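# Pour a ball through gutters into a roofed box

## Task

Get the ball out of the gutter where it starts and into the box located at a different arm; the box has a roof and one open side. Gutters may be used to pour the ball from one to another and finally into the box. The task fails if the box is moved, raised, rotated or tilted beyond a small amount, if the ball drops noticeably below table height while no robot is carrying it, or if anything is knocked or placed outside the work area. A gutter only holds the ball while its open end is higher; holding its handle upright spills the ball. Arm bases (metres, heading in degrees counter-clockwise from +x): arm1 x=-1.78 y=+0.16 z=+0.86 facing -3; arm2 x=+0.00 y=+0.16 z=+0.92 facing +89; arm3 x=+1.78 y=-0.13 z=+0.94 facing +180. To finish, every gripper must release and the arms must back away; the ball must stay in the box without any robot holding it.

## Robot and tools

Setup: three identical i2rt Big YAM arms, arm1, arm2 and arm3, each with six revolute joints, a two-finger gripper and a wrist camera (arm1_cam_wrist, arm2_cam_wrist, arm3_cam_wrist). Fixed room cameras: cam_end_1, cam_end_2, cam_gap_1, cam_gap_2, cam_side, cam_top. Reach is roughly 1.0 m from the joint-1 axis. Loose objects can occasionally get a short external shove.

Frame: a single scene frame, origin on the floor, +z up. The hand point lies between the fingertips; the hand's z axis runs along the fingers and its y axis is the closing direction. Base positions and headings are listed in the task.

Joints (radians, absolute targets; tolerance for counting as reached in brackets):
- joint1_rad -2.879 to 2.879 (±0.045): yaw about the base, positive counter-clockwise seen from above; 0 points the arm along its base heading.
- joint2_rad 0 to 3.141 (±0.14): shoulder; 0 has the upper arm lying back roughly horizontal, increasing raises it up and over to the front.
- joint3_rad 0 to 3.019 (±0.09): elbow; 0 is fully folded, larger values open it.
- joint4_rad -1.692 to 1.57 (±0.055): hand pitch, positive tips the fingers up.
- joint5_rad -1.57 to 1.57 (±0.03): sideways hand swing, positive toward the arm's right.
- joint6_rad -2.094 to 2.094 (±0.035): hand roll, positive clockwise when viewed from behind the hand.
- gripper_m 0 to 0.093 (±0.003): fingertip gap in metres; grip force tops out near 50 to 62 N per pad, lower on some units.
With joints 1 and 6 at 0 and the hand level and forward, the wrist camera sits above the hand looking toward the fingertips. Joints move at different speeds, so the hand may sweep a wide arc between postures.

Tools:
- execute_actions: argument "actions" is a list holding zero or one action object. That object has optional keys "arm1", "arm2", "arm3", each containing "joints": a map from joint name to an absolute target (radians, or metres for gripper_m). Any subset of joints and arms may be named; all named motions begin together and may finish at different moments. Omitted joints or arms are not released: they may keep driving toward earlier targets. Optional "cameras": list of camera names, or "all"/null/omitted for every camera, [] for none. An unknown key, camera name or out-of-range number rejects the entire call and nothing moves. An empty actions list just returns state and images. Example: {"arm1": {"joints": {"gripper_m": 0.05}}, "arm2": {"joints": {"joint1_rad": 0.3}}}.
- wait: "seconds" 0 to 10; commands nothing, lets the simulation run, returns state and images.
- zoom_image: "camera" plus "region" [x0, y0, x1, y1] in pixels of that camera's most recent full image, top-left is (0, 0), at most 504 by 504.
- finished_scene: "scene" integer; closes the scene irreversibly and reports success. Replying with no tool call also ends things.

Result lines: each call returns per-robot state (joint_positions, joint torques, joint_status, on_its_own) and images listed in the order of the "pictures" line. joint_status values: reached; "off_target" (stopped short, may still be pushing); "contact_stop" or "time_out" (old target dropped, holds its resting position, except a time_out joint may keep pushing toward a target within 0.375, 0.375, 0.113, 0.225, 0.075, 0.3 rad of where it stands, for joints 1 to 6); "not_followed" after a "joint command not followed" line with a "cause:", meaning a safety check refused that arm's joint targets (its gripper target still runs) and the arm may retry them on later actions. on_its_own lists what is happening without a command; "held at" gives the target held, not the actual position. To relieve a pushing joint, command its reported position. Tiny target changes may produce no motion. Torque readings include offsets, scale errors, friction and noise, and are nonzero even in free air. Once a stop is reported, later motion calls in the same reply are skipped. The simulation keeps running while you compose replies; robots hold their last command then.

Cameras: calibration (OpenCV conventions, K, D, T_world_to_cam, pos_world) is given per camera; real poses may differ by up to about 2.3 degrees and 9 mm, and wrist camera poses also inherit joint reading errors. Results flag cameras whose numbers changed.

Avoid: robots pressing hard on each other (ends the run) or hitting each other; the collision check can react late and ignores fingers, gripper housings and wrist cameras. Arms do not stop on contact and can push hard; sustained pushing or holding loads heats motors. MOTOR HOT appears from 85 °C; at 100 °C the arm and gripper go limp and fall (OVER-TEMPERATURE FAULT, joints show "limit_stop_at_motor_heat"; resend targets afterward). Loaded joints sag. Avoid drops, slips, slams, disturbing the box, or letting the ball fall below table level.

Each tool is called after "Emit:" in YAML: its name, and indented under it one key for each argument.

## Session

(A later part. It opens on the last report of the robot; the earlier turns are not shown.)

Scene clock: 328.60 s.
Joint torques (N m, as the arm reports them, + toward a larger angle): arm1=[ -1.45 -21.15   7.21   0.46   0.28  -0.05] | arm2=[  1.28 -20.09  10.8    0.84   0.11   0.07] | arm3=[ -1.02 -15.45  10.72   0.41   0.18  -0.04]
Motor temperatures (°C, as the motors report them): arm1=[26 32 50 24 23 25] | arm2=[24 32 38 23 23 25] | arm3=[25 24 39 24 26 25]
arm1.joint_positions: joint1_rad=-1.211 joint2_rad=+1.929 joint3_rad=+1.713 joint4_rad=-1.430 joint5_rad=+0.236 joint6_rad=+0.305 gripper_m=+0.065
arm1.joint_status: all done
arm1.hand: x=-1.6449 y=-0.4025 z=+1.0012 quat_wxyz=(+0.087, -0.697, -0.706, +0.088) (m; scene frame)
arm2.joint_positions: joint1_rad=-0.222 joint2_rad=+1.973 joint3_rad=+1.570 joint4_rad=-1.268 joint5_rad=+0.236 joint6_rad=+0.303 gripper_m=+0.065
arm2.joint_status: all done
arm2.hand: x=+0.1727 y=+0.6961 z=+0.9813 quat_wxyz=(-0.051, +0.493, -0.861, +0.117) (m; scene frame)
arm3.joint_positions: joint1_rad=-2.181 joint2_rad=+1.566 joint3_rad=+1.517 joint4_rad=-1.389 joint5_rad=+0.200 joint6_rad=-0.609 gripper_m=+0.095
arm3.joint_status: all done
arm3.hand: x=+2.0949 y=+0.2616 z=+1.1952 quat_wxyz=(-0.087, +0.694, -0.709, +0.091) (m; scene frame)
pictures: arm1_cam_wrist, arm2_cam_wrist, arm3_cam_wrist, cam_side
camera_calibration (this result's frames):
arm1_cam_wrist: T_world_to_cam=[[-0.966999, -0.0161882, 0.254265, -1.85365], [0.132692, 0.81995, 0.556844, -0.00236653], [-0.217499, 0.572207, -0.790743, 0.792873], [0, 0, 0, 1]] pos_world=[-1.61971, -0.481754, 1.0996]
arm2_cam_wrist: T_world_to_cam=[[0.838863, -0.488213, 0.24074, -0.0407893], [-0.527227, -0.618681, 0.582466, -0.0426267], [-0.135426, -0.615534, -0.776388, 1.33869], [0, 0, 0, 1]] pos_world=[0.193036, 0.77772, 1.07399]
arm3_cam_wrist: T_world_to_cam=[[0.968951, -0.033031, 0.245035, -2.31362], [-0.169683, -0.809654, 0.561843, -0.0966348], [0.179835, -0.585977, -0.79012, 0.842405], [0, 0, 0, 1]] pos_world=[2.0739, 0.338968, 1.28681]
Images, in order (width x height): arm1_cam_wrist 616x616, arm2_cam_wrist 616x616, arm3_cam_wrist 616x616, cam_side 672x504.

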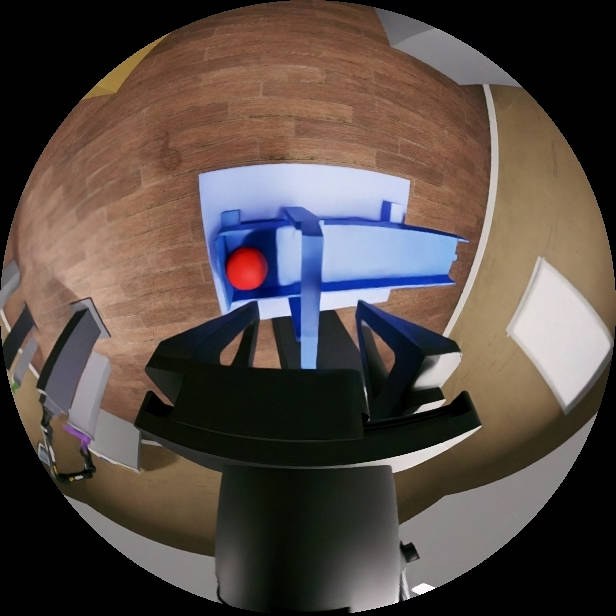

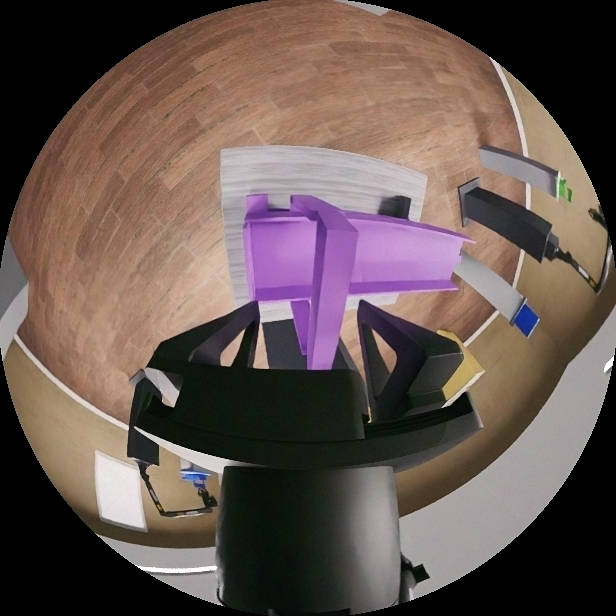

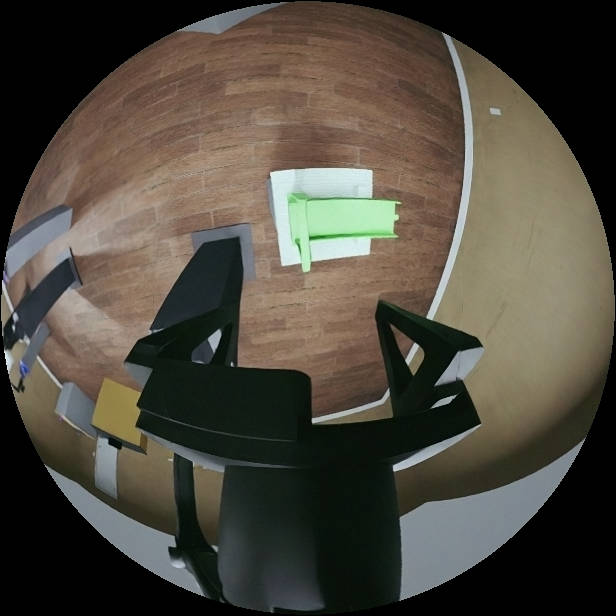

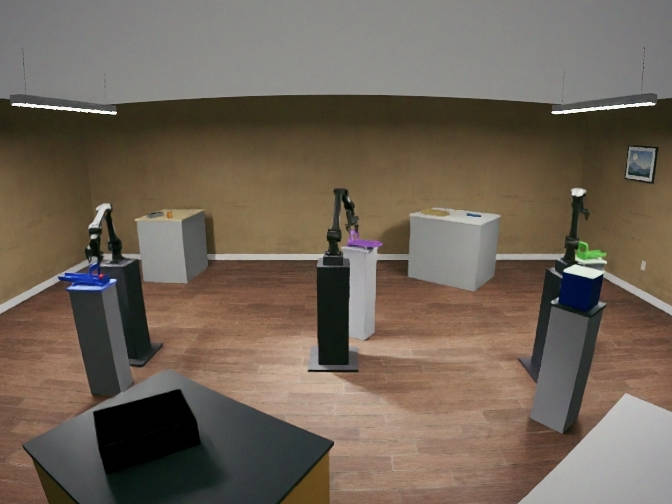

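Emit:
execute_actions:
  actions:
    - {"arm1":{"joints":{"joint3_rad":1.62,"joint4_rad":-1.33}},"arm2":{"joints":{"joint3_rad":1.53,"joint4_rad":-1.2}}}
  cameras: ["arm1_cam_wrist","arm2_cam_wrist","arm3_cam_wrist"]

Emit:
zoom_image:
  camera: "arm3_cam_wrist"
  region: [250, 150, 420, 290]

Scene clock: 345.80 s.
Joint torques (N m, as the arm reports them, + toward a larger angle): arm1=[ -1.45 -20.96   6.91   0.5    0.28  -0.04] | arm2=[  1.3  -18.83   9.32   0.89   0.12   0.07] | arm3=[ -1.11 -17.68  10.53   0.5    0.13  -0.04]
Motor temperatures (°C, as the motors report them): arm1=[26 32 44 24 23 25] | arm2=[24 33 37 23 23 25] | arm3=[25 26 41 24 26 25]
arm1.joint_positions: joint1_rad=-1.211 joint2_rad=+1.928 joint3_rad=+1.623 joint4_rad=-1.344 joint5_rad=+0.236 joint6_rad=+0.305 gripper_m=+0.065
arm1.joint_status: all done
arm1.hand: x=-1.6479 y=-0.3931 z=+0.9683 quat_wxyz=(+0.089, -0.697, -0.706, +0.087) (m; scene frame)
arm2.joint_positions: joint1_rad=-0.222 joint2_rad=+1.970 joint3_rad=+1.529 joint4_rad=-1.215 joint5_rad=+0.236 joint6_rad=+0.303 gripper_m=+0.065
arm2.joint_status: all done
arm2.hand: x=+0.1719 y=+0.6929 z=+0.9681 quat_wxyz=(-0.056, +0.492, -0.861, +0.112) (m; scene frame)
arm3.joint_positions: joint1_rad=-2.181 joint2_rad=+1.566 joint3_rad=+1.517 joint4_rad=-1.389 joint5_rad=+0.200 joint6_rad=-0.609 gripper_m=+0.095
arm3.joint_status: not commanded
arm3.hand: x=+2.0949 y=+0.2616 z=+1.1952 quat_wxyz=(-0.087, +0.694, -0.709, +0.091) (m; scene frame)
pictures: arm1_cam_wrist, arm2_cam_wrist, arm3_cam_wrist
camera_calibration (this result's frames):
arm1_cam_wrist: T_world_to_cam=[[-0.966704, -0.017114, 0.255323, -1.84892], [0.133338, 0.81792, 0.559667, 0.00620687], [-0.218412, 0.575077, -0.788405, 0.758171], [0, 0, 0, 1]] pos_world=[-1.62259, -0.472726, 1.06634]
arm2_cam_wrist: T_world_to_cam=[[0.838036, -0.491582, 0.236733, -0.0321461], [-0.529222, -0.626803, 0.571876, -0.0210966], [-0.13274, -0.604537, -0.785439, 1.32698], [0, 0, 0, 1]] pos_world=[0.191917, 0.773181, 1.06194]
arm3_cam_wrist: T_world_to_cam=[[0.968951, -0.033031, 0.245035, -2.31362], [-0.169683, -0.809654, 0.561843, -0.0966348], [0.179835, -0.585977, -0.79012, 0.842405], [0, 0, 0, 1]] pos_world=[2.0739, 0.338968, 1.28681]
Images, in order (width x height): arm1_cam_wrist 616x616, arm2_cam_wrist 616x616, arm3_cam_wrist 616x616.

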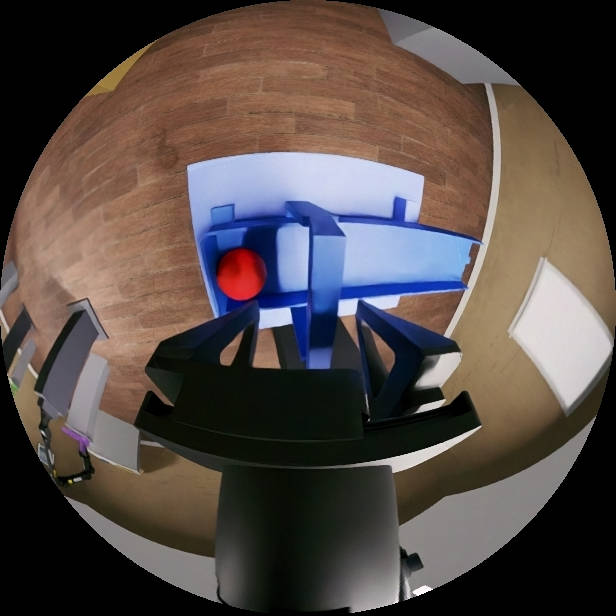

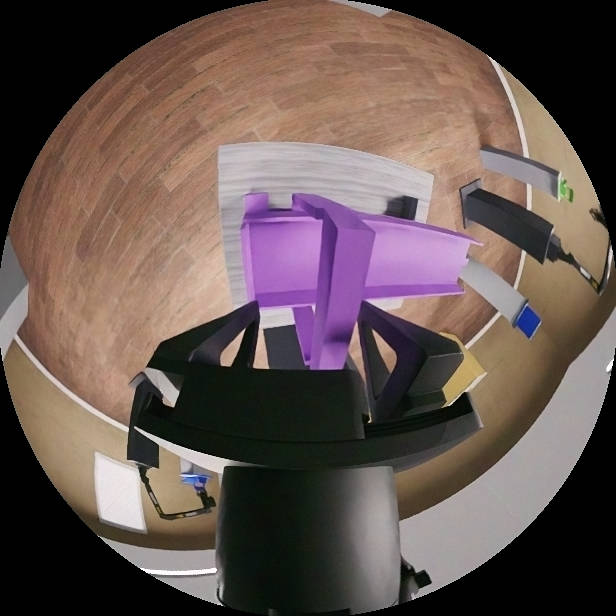

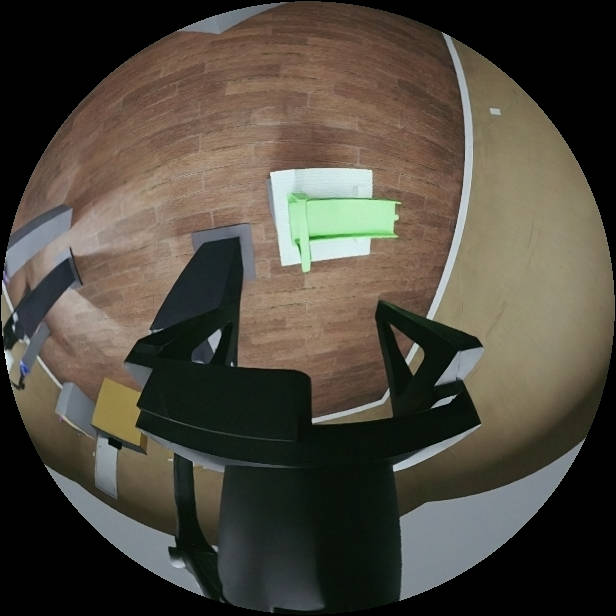

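Region (250, 150, 420, 290) of arm3_cam_wrist's 616x616 image, scaled by 2.965, with more detail than that image has; it fills the top 415 rows of this view, and the rest is white.

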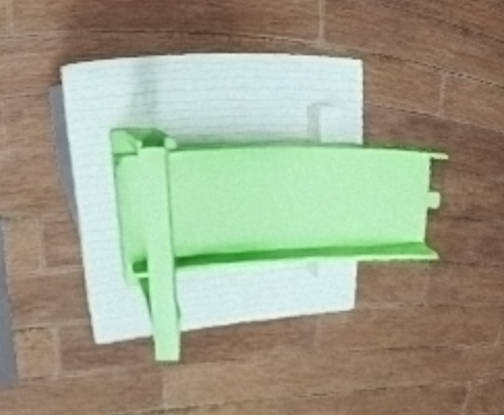

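Emit:
execute_actions:
  actions:
    - {"arm1":{"joints":{"gripper_m":0.004}},"arm2":{"joints":{"gripper_m":0.004}},"arm3":{"joints":{"joint1_rad":-2.27,"joint2_rad":1.73,"joint3_rad":1.26,"joint4_rad":-0.915,"joint5_rad":0.19,"joint6_rad":-0.70,"gripper_m":0.065}}}
  cameras: ["arm1_cam_wrist","arm2_cam_wrist","arm3_cam_wrist"]

Scene clock: 373.30 s.
Joint torques (N m, as the arm reports them, + toward a larger angle): arm1=[ -1.24 -20.62   7.04   0.35   0.4   -0.08] | arm2=[  1.34 -19.35   9.33   0.71   0.15   0.03] | arm3=[  1.32 -17.27   9.07   0.97   0.12  -0.09]
Motor temperatures (°C, as the motors report them): arm1=[26 33 41 24 23 25] | arm2=[24 34 36 23 23 25] | arm3=[25 27 41 24 26 25]
arm1.joint_positions: joint1_rad=-1.214 joint2_rad=+1.927 joint3_rad=+1.623 joint4_rad=-1.341 joint5_rad=+0.234 joint6_rad=+0.309 gripper_m=+0.012
arm1.joint_status: gripper_m off_target (ended at +0.012, target +0.004)
arm1.hand: x=-1.6491 y=-0.3942 z=+0.9689 quat_wxyz=(+0.086, -0.700, -0.703, +0.087) (m; scene frame)
arm2.joint_positions: joint1_rad=-0.224 joint2_rad=+1.969 joint3_rad=+1.529 joint4_rad=-1.212 joint5_rad=+0.235 joint6_rad=+0.307 gripper_m=+0.011
arm2.joint_status: gripper_m off_target (ended at +0.011, target +0.004)
arm2.hand: x=+0.1725 y=+0.6935 z=+0.9684 quat_wxyz=(-0.057, +0.490, -0.863, +0.110) (m; scene frame)
arm3.joint_positions: joint1_rad=-2.274 joint2_rad=+1.744 joint3_rad=+1.235 joint4_rad=-0.927 joint5_rad=+0.192 joint6_rad=-0.688 gripper_m=+0.065
arm3.joint_status: all done
arm3.hand: x=+2.1431 y=+0.2456 z=+1.0107 quat_wxyz=(-0.080, +0.690, -0.714, +0.093) (m; scene frame)
pictures: arm1_cam_wrist, arm2_cam_wrist, arm3_cam_wrist
camera_calibration (this result's frames):
arm1_cam_wrist: T_world_to_cam=[[-0.967825, -0.00840728, 0.251484, -1.84497], [0.137395, 0.81964, 0.556159, 0.0176926], [-0.210802, 0.572818, -0.792113, 0.774327], [0, 0, 0, 1]] pos_world=[-1.6248, -0.473561, 1.06749]
arm2_cam_wrist: T_world_to_cam=[[0.835495, -0.496926, 0.234545, -0.0261883], [-0.532558, -0.627105, 0.568437, -0.0165055], [-0.135387, -0.599836, -0.788586, 1.32795], [0, 0, 0, 1]] pos_world=[0.192877, 0.773186, 1.06272]
arm3_cam_wrist: T_world_to_cam=[[0.969997, -0.0451377, 0.238892, -2.30874], [-0.178143, -0.800636, 0.572056, 0.00781508], [0.165444, -0.597449, -0.784655, 0.706713], [0, 0, 0, 1]] pos_world=[2.12394, 0.32427, 1.10159]
Images, in order (width x height): arm1_cam_wrist 616x616, arm2_cam_wrist 616x616, arm3_cam_wrist 616x616.

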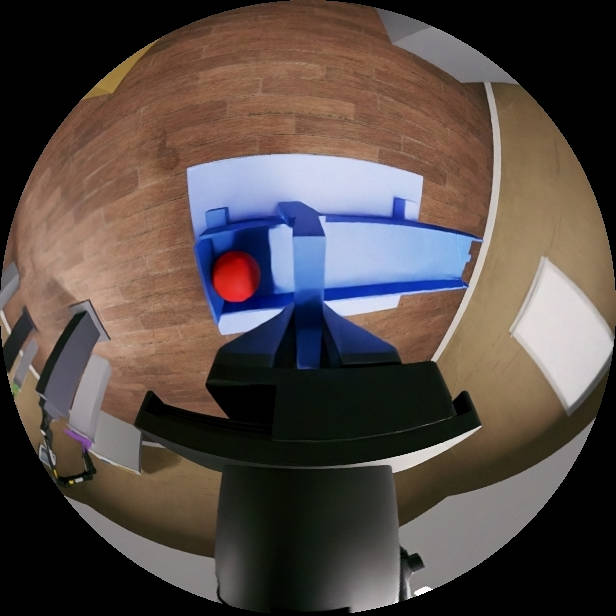

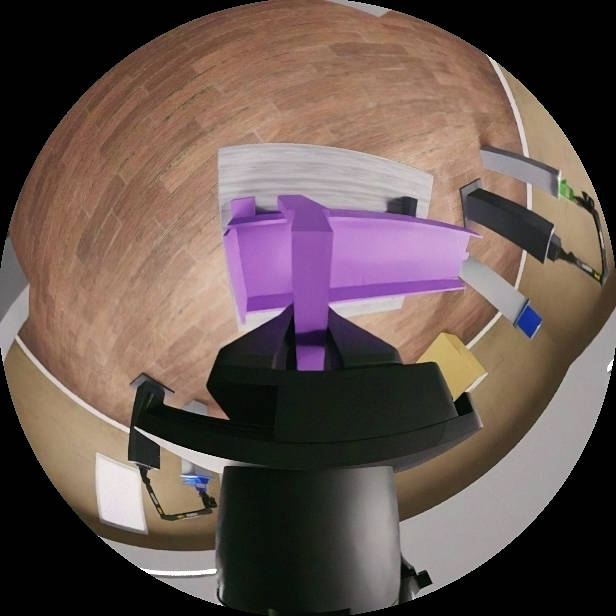

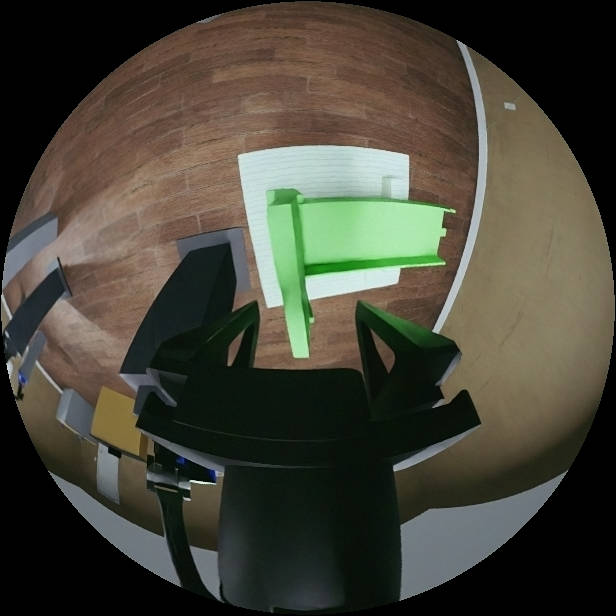

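Emit:
execute_actions:
  actions:
    - {"arm1":{"joints":{"joint2_rad":1.80,"gripper_m":0.004}},"arm2":{"joints":{"joint2_rad":1.84,"gripper_m":0.004}},"arm3":{"joints":{"joint2_rad":1.79,"joint3_rad":1.195,"joint4_rad":-0.795}}}
  cameras: ["arm1_cam_wrist","arm2_cam_wrist","arm3_cam_wrist","cam_side"]

Scene clock: 432.03 s.
Joint torques (N m, as the arm reports them, + toward a larger angle): arm1=[ -1.26 -20.34   8.01   0.54   0.42  -0.09] | arm2=[  1.3  -16.75  10.96   0.92   0.17   0.03] | arm3=[  0.98 -16.37   6.97   1.07   0.08  -0.02]
Motor temperatures (°C, as the motors report them): arm1=[26 33 41 24 23 25] | arm2=[24 35 36 23 23 25] | arm3=[25 29 40 24 26 25]
arm1.joint_positions: joint1_rad=-1.214 joint2_rad=+1.808 joint3_rad=+1.615 joint4_rad=-1.340 joint5_rad=+0.233 joint6_rad=+0.309 gripper_m=+0.012
arm1.joint_status: gripper_m off_target (ended at +0.012, target +0.004); the others done
arm1.hand: x=-1.6501 y=-0.3907 z=+1.0301 quat_wxyz=(+0.037, -0.705, -0.699, +0.112) (m; scene frame)
arm2.joint_positions: joint1_rad=-0.224 joint2_rad=+1.837 joint3_rad=+1.518 joint4_rad=-1.212 joint5_rad=+0.235 joint6_rad=+0.307 gripper_m=+0.011
arm2.joint_status: gripper_m off_target (ended at +0.011, target +0.004); the others done
arm2.hand: x=+0.1730 y=+0.6957 z=+1.0356 quat_wxyz=(-0.098, +0.484, -0.867, +0.066) (m; scene frame)
arm3.joint_positions: joint1_rad=-2.274 joint2_rad=+1.784 joint3_rad=+1.192 joint4_rad=-0.808 joint5_rad=+0.192 joint6_rad=-0.688 gripper_m=+0.065
arm3.joint_status: all done
arm3.hand: x=+2.1478 y=+0.2506 z=+0.9794 quat_wxyz=(-0.098, +0.687, -0.714, +0.091) (m; scene frame)
pictures: arm1_cam_wrist, arm2_cam_wrist, arm3_cam_wrist, cam_side
camera_calibration (this result's frames):
arm1_cam_wrist: T_world_to_cam=[[-0.975819, 0.0164228, 0.217963, -1.8302], [0.119906, 0.873964, 0.470967, 0.0610745], [-0.182757, 0.485714, -0.854799, 0.897404], [0, 0, 0, 1]] pos_world=[-1.62926, -0.459201, 1.13725]
arm2_cam_wrist: T_world_to_cam=[[0.829255, -0.522535, 0.198226, 0.0152457], [-0.547562, -0.688659, 0.475315, 0.0888732], [-0.111858, -0.502698, -0.857194, 1.3817], [0, 0, 0, 1]] pos_world=[0.190576, 0.763749, 1.13912]
arm3_cam_wrist: T_world_to_cam=[[0.964117, -0.0517075, 0.260393, -2.31236], [-0.19109, -0.816056, 0.54547, 0.0883173], [0.184291, -0.575655, -0.796654, 0.650202], [0, 0, 0, 1]] pos_world=[2.12644, 0.326797, 1.07194]
Images, in order (width x height): arm1_cam_wrist 616x616, arm2_cam_wrist 616x616, arm3_cam_wrist 616x616, cam_side 672x504.

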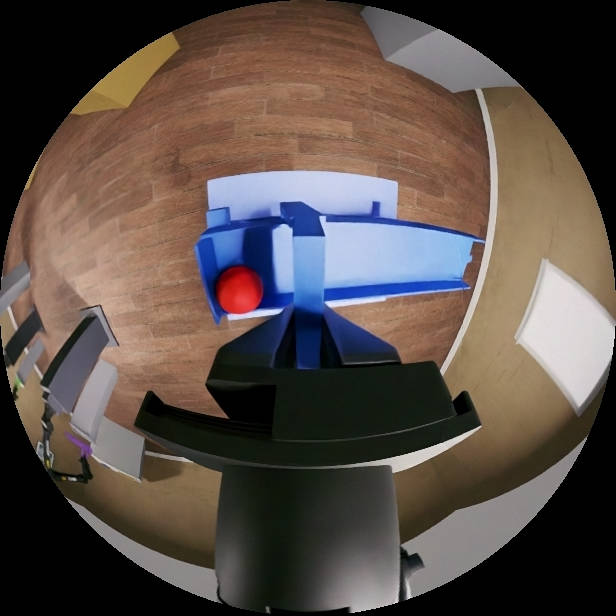

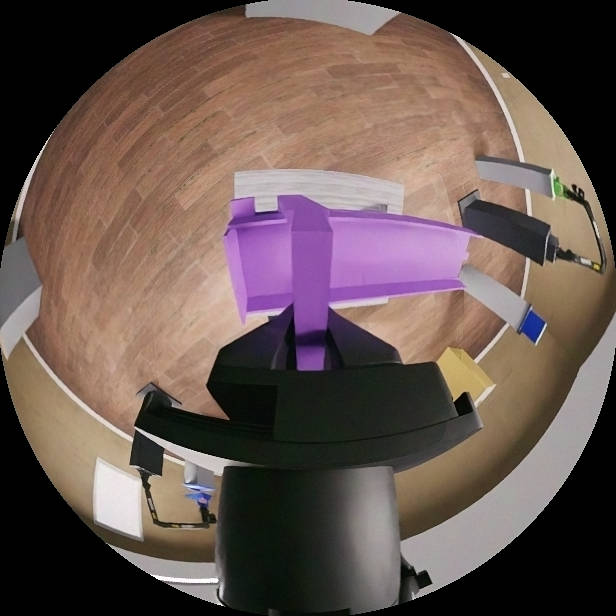

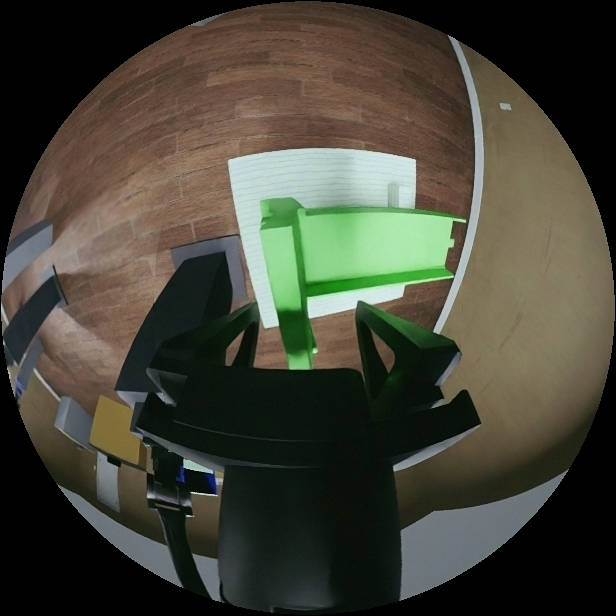

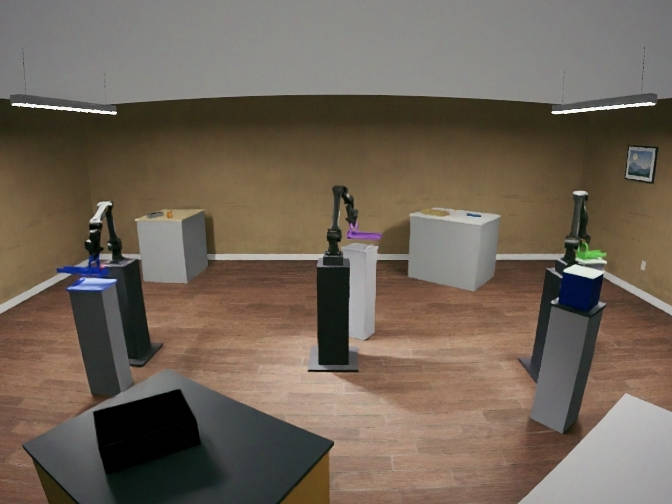

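Emit:
execute_actions:
  actions:
    - {"arm1":{"joints":{"joint2_rad":1.86,"joint3_rad":1.99,"joint4_rad":-1.2,"joint5_rad":0.35,"joint6_rad":-1.571,"gripper_m":0.004}},"arm2":{"joints":{"joint1_rad":1.588,"joint3_rad":1.6,"joint4_rad":-0.95,"joint5_rad":0.0,"joint6_rad":-1.571,"gripper_m":0.004}},"arm3":{"joints":{"joint2_rad":1.83}}}
  cameras: ["arm1_cam_wrist","arm3_cam_wrist","cam_side","cam_top"]

Scene clock: 513.00 s.
Joint torques (N m, as the arm reports them, + toward a larger angle): arm1=[ -1.21 -22.96  12.36   1.19   0.38  -0.19] | arm2=[  1.29 -18.12  14.22   1.2   -0.11  -0.07] | arm3=[  0.84 -16.93   6.94   0.83   0.09  -0.07]
Motor temperatures (°C, as the motors report them): arm1=[26 34 45 24 23 25] | arm2=[24 35 39 23 23 25] | arm3=[25 30 38 24 26 25]
arm1.joint_positions: joint1_rad=-1.215 joint2_rad=+1.872 joint3_rad=+1.933 joint4_rad=-1.214 joint5_rad=+0.345 joint6_rad=-1.563 gripper_m=+0.012
arm1.joint_status: gripper_m off_target (ended at +0.012, target +0.004); the others done
arm1.hand: x=-1.6333 y=-0.5062 z=+1.1415 quat_wxyz=(+0.134, +0.107, -0.958, +0.228) (m; scene frame)
arm2.joint_positions: joint1_rad=+1.593 joint2_rad=+1.841 joint3_rad=+1.562 joint4_rad=-0.956 joint5_rad=-0.002 joint6_rad=-1.563 gripper_m=+0.011
arm2.joint_status: gripper_m off_target (ended at +0.011, target +0.004); the others done
arm2.hand: x=-0.6363 y=+0.1598 z=+1.0606 quat_wxyz=(-0.116, +0.698, +0.696, -0.121) (m; scene frame)
arm3.joint_positions: joint1_rad=-2.274 joint2_rad=+1.820 joint3_rad=+1.192 joint4_rad=-0.807 joint5_rad=+0.192 joint6_rad=-0.688 gripper_m=+0.065
arm3.joint_status: all done
arm3.hand: x=+2.1457 y=+0.2479 z=+0.9611 quat_wxyz=(-0.081, +0.690, -0.714, +0.093) (m; scene frame)
pictures: arm1_cam_wrist, arm3_cam_wrist, cam_side, cam_top
camera_calibration (this result's frames):
arm1_cam_wrist: T_world_to_cam=[[0.272852, -0.868155, 0.414558, -0.468914], [-0.651525, 0.150307, 0.743588, -1.83001], [-0.707861, -0.472984, -0.524613, -0.668097], [0, 0, 0, 1]] pos_world=[-1.53728, -0.448025, 1.20468]
arm3_cam_wrist: T_world_to_cam=[[0.969878, -0.0452699, 0.239348, -2.29942], [-0.178422, -0.800968, 0.571504, 0.0396787], [0.165838, -0.596994, -0.784918, 0.668099], [0, 0, 0, 1]] pos_world=[2.12644, 0.326538, 1.05209]
Images, in order (width x height): arm1_cam_wrist 616x616, arm3_cam_wrist 616x616, cam_side 672x504, cam_top 672x504.

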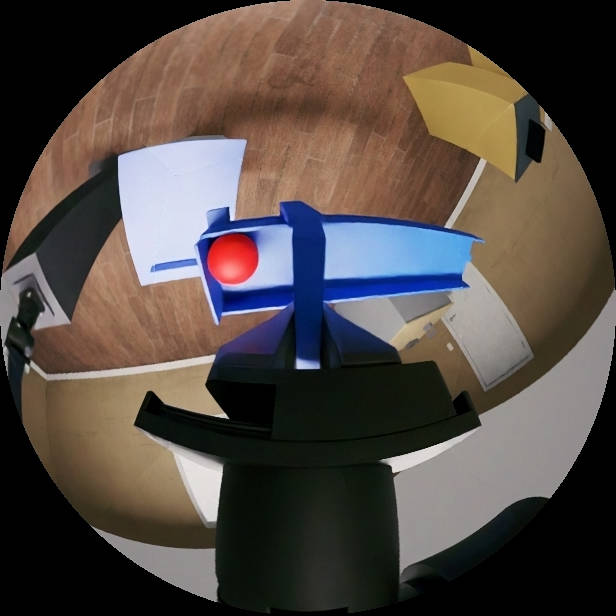

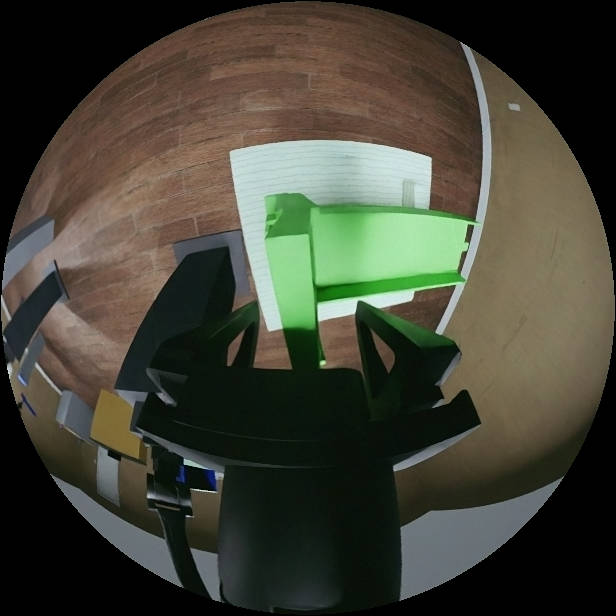

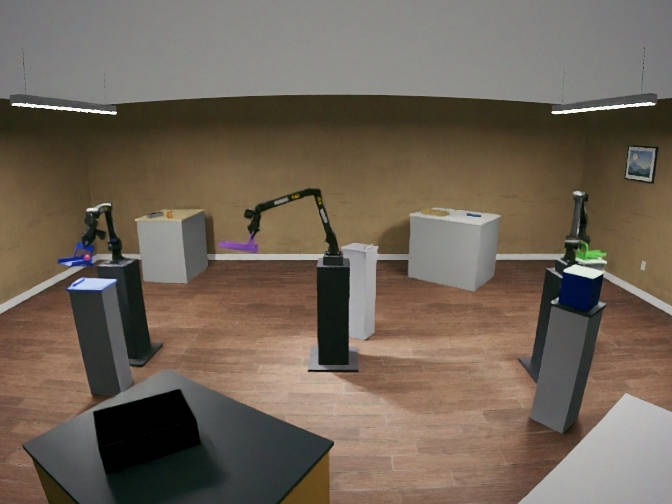

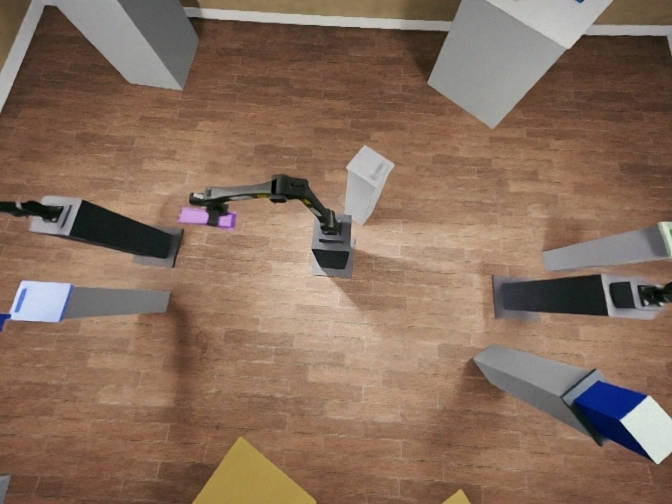

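Emit:
zoom_image:
  camera: "cam_side"
  region: [200, 180, 340, 285]

Region (200, 180, 340, 285) of cam_side's 672x504 image, scaled by 3.600, with more detail than that image has; it fills the top 378 rows of this view, and the rest is white.

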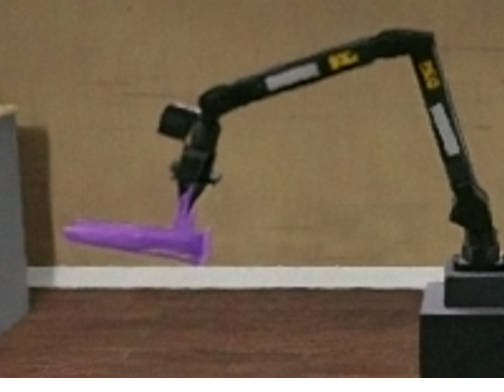

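Emit:
execute_actions:
  actions:
    - {"arm1":{"joints":{"joint1_rad":0.047,"joint4_rad":-1.05,"joint5_rad":0.0,"gripper_m":0.004}},"arm2":{"joints":{"joint2_rad":2.085,"joint3_rad":1.78,"joint4_rad":-0.925,"gripper_m":0.004}},"arm3":{"joints":{"gripper_m":0.004}}}
  cameras: ["arm1_cam_wrist","arm3_cam_wrist","cam_side","cam_gap_1"]

Emit:
zoom_image:
  camera: "cam_side"
  region: [130, 170, 290, 290]

Scene clock: 553.20 s.
Joint torques (N m, as the arm reports them, + toward a larger angle): arm1=[ -0.74 -24.88  12.39   1.38  -0.05  -0.14] | arm2=[  1.39 -22.56  13.96   1.34  -0.11  -0.05] | arm3=[  0.48 -16.87   6.98   1.01  -0.09  -0.01]
Motor temperatures (°C, as the motors report them): arm1=[26 36 56 24 23 25] | arm2=[24 36 43 23 23 25] | arm3=[25 30 38 24 26 25]
arm1.joint_positions: joint1_rad=+0.049 joint2_rad=+1.885 joint3_rad=+1.933 joint4_rad=-1.063 joint5_rad=-0.001 joint6_rad=-1.566 gripper_m=+0.012
arm1.joint_status: gripper_m off_target (ended at +0.012, target +0.004); the others done
arm1.hand: x=-1.0654 y=+0.1537 z=+1.1407 quat_wxyz=(-0.194, +0.678, -0.683, +0.193) (m; scene frame)
arm2.joint_positions: joint1_rad=+1.593 joint2_rad=+2.107 joint3_rad=+1.740 joint4_rad=-0.937 joint5_rad=-0.002 joint6_rad=-1.565 gripper_m=+0.011
arm2.joint_status: gripper_m off_target (ended at +0.011, target +0.004); the others done
arm2.hand: x=-0.6947 y=+0.1594 z=+0.9675 quat_wxyz=(-0.092, +0.702, +0.700, -0.096) (m; scene frame)
arm3.joint_positions: joint1_rad=-2.274 joint2_rad=+1.820 joint3_rad=+1.192 joint4_rad=-0.804 joint5_rad=+0.195 joint6_rad=-0.692 gripper_m=+0.012
arm3.joint_status: gripper_m off_target (ended at +0.012, target +0.004)
arm3.hand: x=+2.1466 y=+0.2482 z=+0.9616 quat_wxyz=(-0.082, +0.691, -0.712, +0.095) (m; scene frame)
pictures: arm1_cam_wrist, arm3_cam_wrist, cam_gap_1, cam_side
camera_calibration (this result's frames):
arm1_cam_wrist: T_world_to_cam=[[0.844807, -0.00273911, 0.535065, 0.288182], [-0.309377, -0.818387, 0.484282, -0.749378], [0.436564, -0.574661, -0.692226, 1.47171], [0, 0, 0, 1]] pos_world=[-1.11779, 0.233241, 1.22747]
arm3_cam_wrist: T_world_to_cam=[[0.968775, -0.0413251, 0.244474, -2.30391], [-0.178287, -0.801327, 0.571042, 0.0401218], [0.172305, -0.596798, -0.783673, 0.653387], [0, 0, 0, 1]] pos_world=[2.12655, 0.326881, 1.05238]
Images, in order (width x height): arm1_cam_wrist 616x616, arm3_cam_wrist 616x616, cam_gap_1 672x504, cam_side 672x504.

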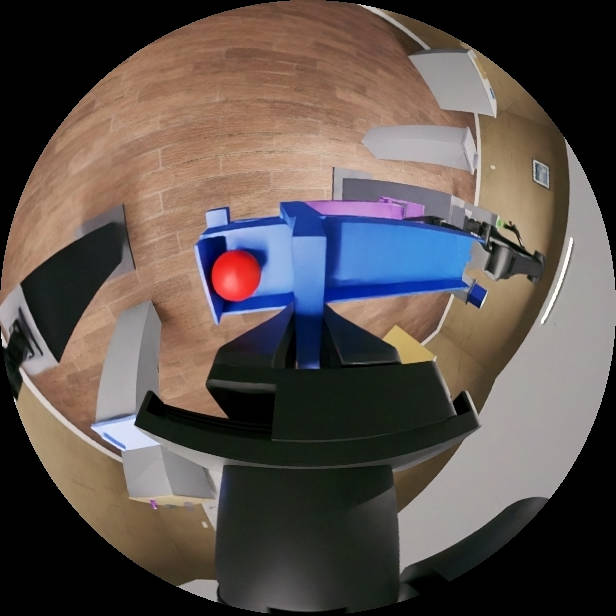

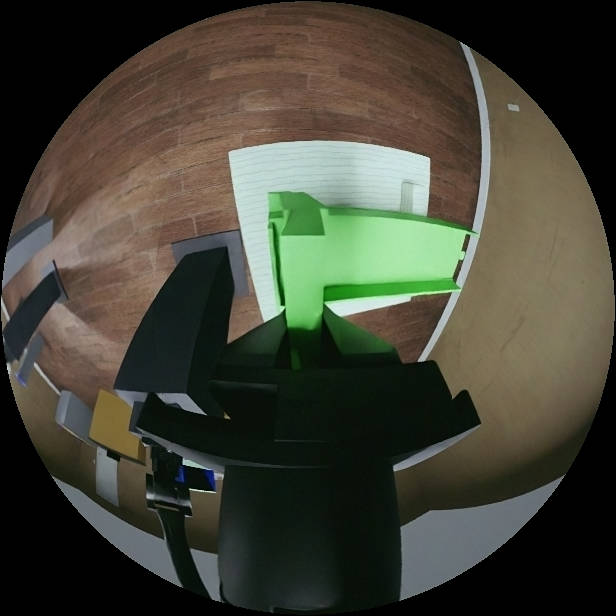

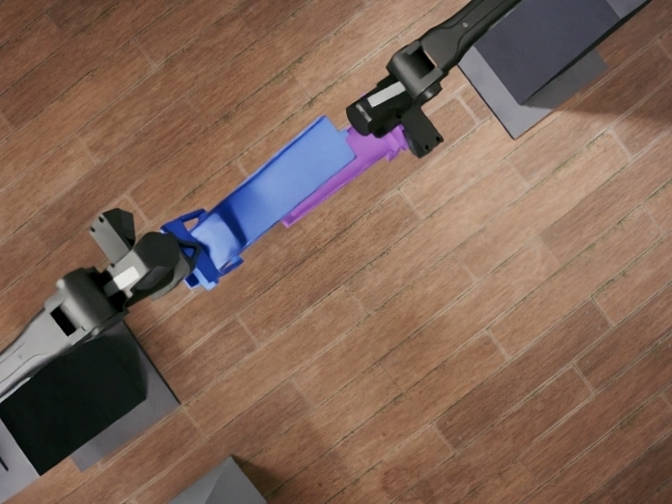

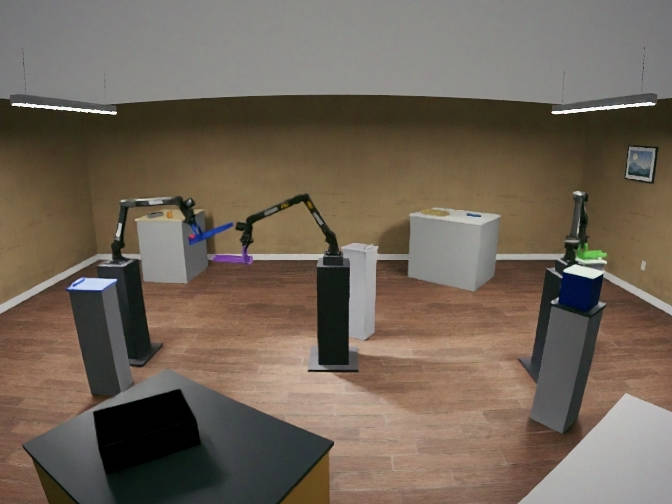

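Region (130, 170, 290, 290) of cam_side's 672x504 image, scaled by 3.150, with more detail than that image has; it fills the top 378 rows of this view, and the rest is white.

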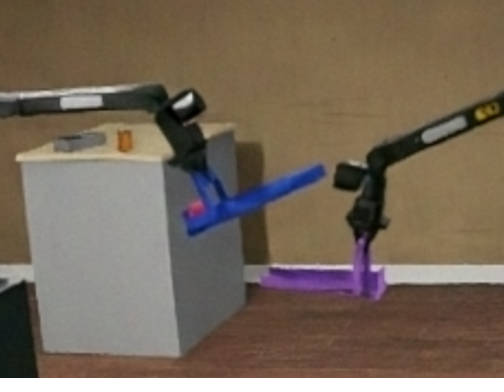

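Emit:
execute_actions:
  actions:
    - {"arm1":{"joints":{"joint4_rad":-1.39,"gripper_m":0.004}},"arm3":{"joints":{"joint2_rad":1.68,"gripper_m":0.004}}}
  cameras: ["arm1_cam_wrist","cam_side","cam_gap_1"]

Emit:
zoom_image:
  camera: "cam_side"
  region: [150, 190, 290, 295]

Scene clock: 592.93 s.
Joint torques (N m, as the arm reports them, + toward a larger angle): arm1=[ -0.8  -24.12  12.09   0.13  -0.05  -0.17] | arm2=[  1.44 -23.01  13.96   1.32  -0.11  -0.05] | arm3=[ -0.21 -16.96   8.31   0.97   0.19   0.02]
Motor temperatures (°C, as the motors report them): arm1=[26 37 60 24 23 25] | arm2=[24 40 44 23 23 25] | arm3=[25 31 38 24 26 25]
arm1.joint_positions: joint1_rad=+0.049 joint2_rad=+1.885 joint3_rad=+1.933 joint4_rad=-1.382 joint5_rad=-0.001 joint6_rad=-1.566 gripper_m=+0.012
arm1.joint_status: gripper_m off_target (ended at +0.012, target +0.004); the others done
arm1.hand: x=-1.1373 y=+0.1539 z=+1.1107 quat_wxyz=(-0.084, +0.699, -0.705, +0.083) (m; scene frame)
arm2.joint_positions: joint1_rad=+1.593 joint2_rad=+2.107 joint3_rad=+1.740 joint4_rad=-0.937 joint5_rad=-0.002 joint6_rad=-1.565 gripper_m=+0.011
arm2.joint_status: not commanded
arm2.hand: x=-0.6947 y=+0.1594 z=+0.9675 quat_wxyz=(-0.092, +0.702, +0.700, -0.096) (m; scene frame)
arm3.joint_positions: joint1_rad=-2.274 joint2_rad=+1.685 joint3_rad=+1.181 joint4_rad=-0.804 joint5_rad=+0.190 joint6_rad=-0.692 gripper_m=+0.012
arm3.joint_status: gripper_m off_target (ended at +0.012, target +0.004); the others done
arm3.hand: x=+2.1489 y=+0.2533 z=+1.0253 quat_wxyz=(-0.143, +0.683, -0.712, +0.086) (m; scene frame)
pictures: arm1_cam_wrist, cam_gap_1, cam_side
camera_calibration (this result's frames):
arm1_cam_wrist: T_world_to_cam=[[0.969783, -0.00312754, 0.243947, 0.830515], [-0.14249, -0.818909, 0.555954, -0.646644], [0.198032, -0.573915, -0.79461, 1.32479], [0, 0, 0, 1]] pos_world=[-1.15991, 0.233373, 1.2096]
Images, in order (width x height): arm1_cam_wrist 616x616, cam_gap_1 672x504, cam_side 672x504.

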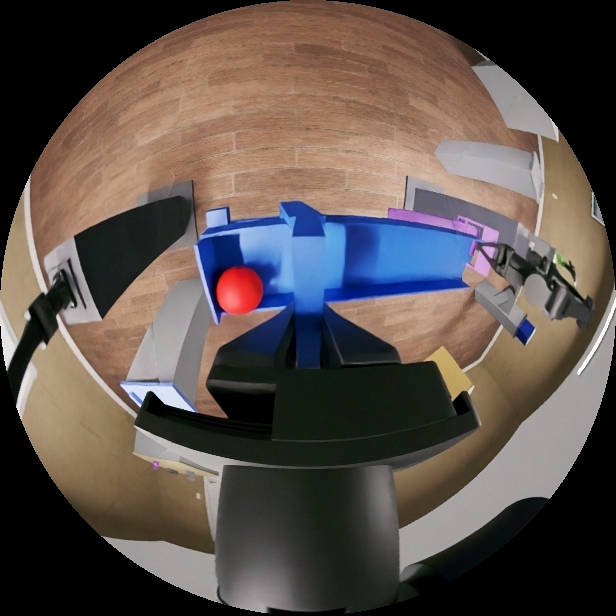

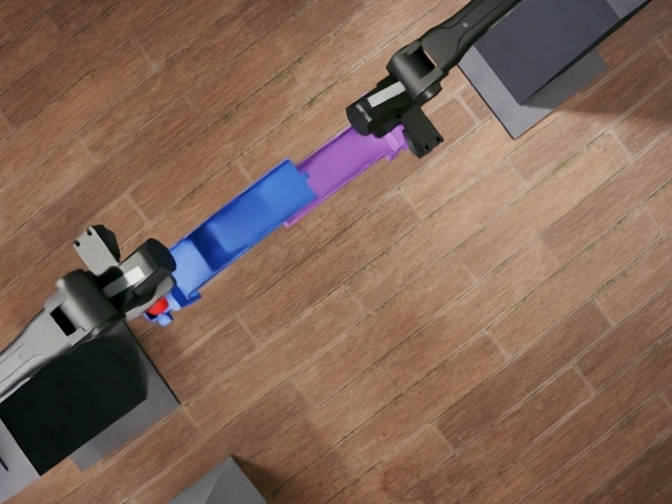

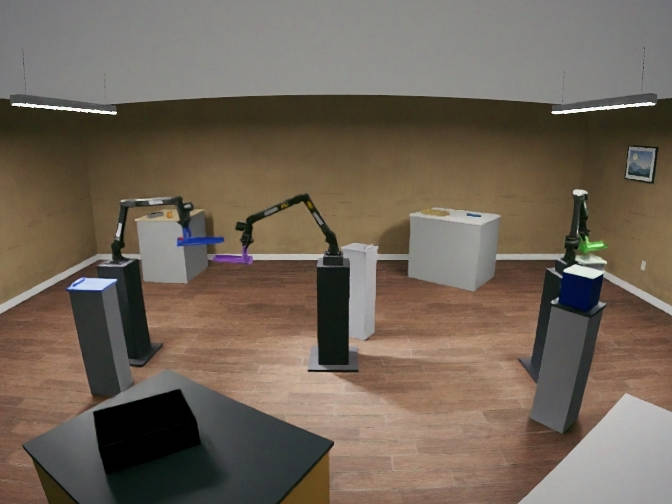

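Region (150, 190, 290, 295) of cam_side's 672x504 image, scaled by 3.600, with more detail than that image has; it fills the top 378 rows of this view, and the rest is white.

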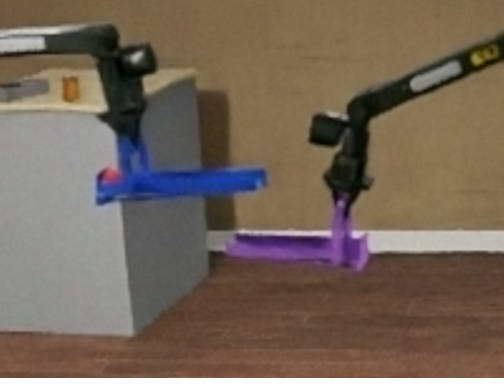

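Emit:
execute_actions:
  actions:
    - {"arm2":{"joints":{"joint2_rad":2.235,"joint3_rad":2.10,"joint4_rad":-1.07,"gripper_m":0.004}},"arm3":{"joints":{"joint1_rad":-0.16,"joint3_rad":1.55,"joint4_rad":-1.1,"joint5_rad":0.0,"joint6_rad":-1.571,"gripper_m":0.004}}}
  cameras: ["arm1_cam_wrist","cam_side","cam_gap_1"]

Emit:
zoom_image:
  camera: "cam_side"
  region: [150, 190, 290, 295]

Scene clock: 635.13 s.
Joint torques (N m, as the arm reports them, + toward a larger angle): arm1=[ -0.93 -24.11  12.12   0.15  -0.05  -0.17] | arm2=[  1.46 -24.15  15.13   0.44  -0.11  -0.05] | arm3=[ -1.47 -19.46  10.43   0.52   0.04  -0.06]
Motor temperatures (°C, as the motors report them): arm1=[26 38 61 24 23 25] | arm2=[24 41 45 23 23 25] | arm3=[25 31 40 24 26 25]
arm1.joint_positions: joint1_rad=+0.049 joint2_rad=+1.885 joint3_rad=+1.933 joint4_rad=-1.382 joint5_rad=-0.001 joint6_rad=-1.566 gripper_m=+0.012
arm1.joint_status: not commanded
arm1.hand: x=-1.1373 y=+0.1539 z=+1.1107 quat_wxyz=(-0.084, +0.699, -0.705, +0.083) (m; scene frame)
arm2.joint_positions: joint1_rad=+1.593 joint2_rad=+2.241 joint3_rad=+2.054 joint4_rad=-1.059 joint5_rad=-0.002 joint6_rad=-1.565 gripper_m=+0.011
arm2.joint_status: gripper_m off_target (ended at +0.011, target +0.004); the others done
arm2.hand: x=-0.7638 y=+0.1592 z=+1.0016 quat_wxyz=(-0.113, +0.698, +0.697, -0.117) (m; scene frame)
arm3.joint_positions: joint1_rad=-0.152 joint2_rad=+1.700 joint3_rad=+1.522 joint4_rad=-1.095 joint5_rad=-0.002 joint6_rad=-1.560 gripper_m=+0.011
arm3.joint_status: gripper_m off_target (ended at +0.011, target +0.004); the others done
arm3.hand: x=+1.1989 y=-0.0354 z=+1.1274 quat_wxyz=(-0.108, +0.756, +0.639, -0.092) (m; scene frame)
pictures: arm1_cam_wrist, cam_gap_1, cam_side
camera_calibration (this result's frames):
arm1_cam_wrist: T_world_to_cam=[[0.969783, -0.00312754, 0.243947, 0.830515], [-0.14249, -0.818909, 0.555954, -0.646644], [0.198032, -0.573915, -0.79461, 1.32479], [0, 0, 0, 1]] pos_world=[-1.15991, 0.233373, 1.2096]
Images, in order (width x height): arm1_cam_wrist 616x616, cam_gap_1 672x504, cam_side 672x504.

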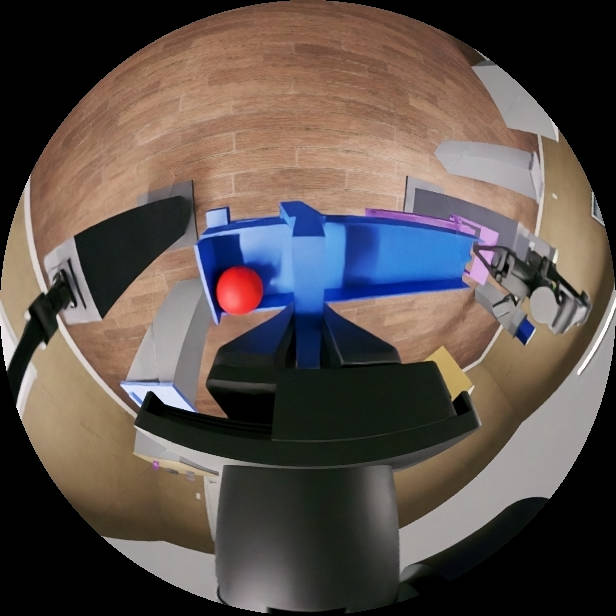

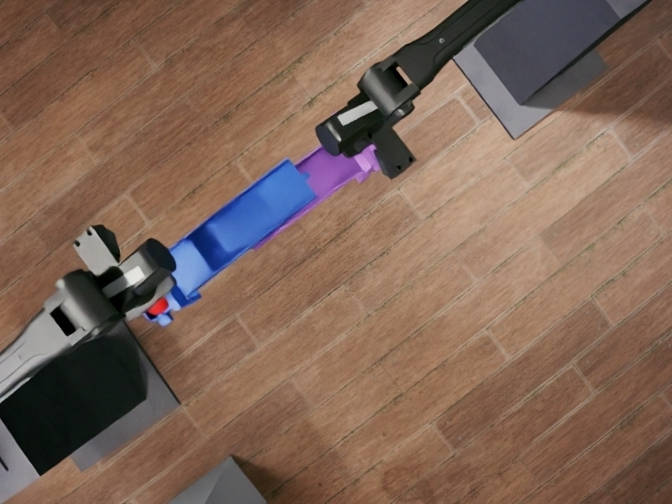

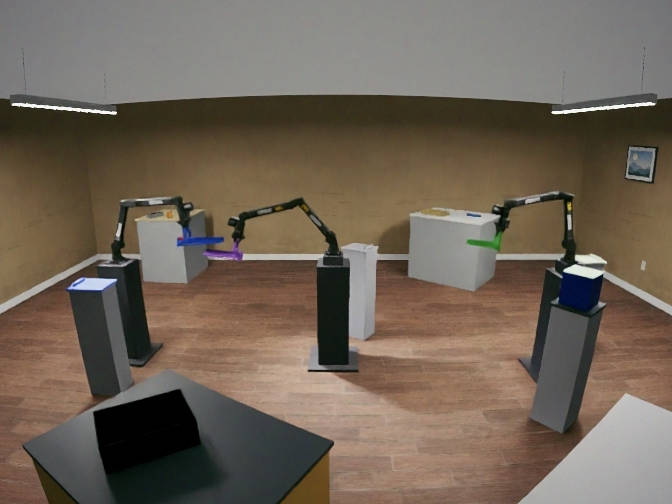

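Region (150, 190, 290, 295) of cam_side's 672x504 image, scaled by 3.600, with more detail than that image has; it fills the top 378 rows of this view, and the rest is white.

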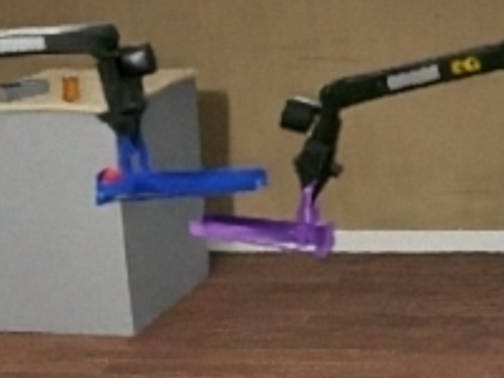

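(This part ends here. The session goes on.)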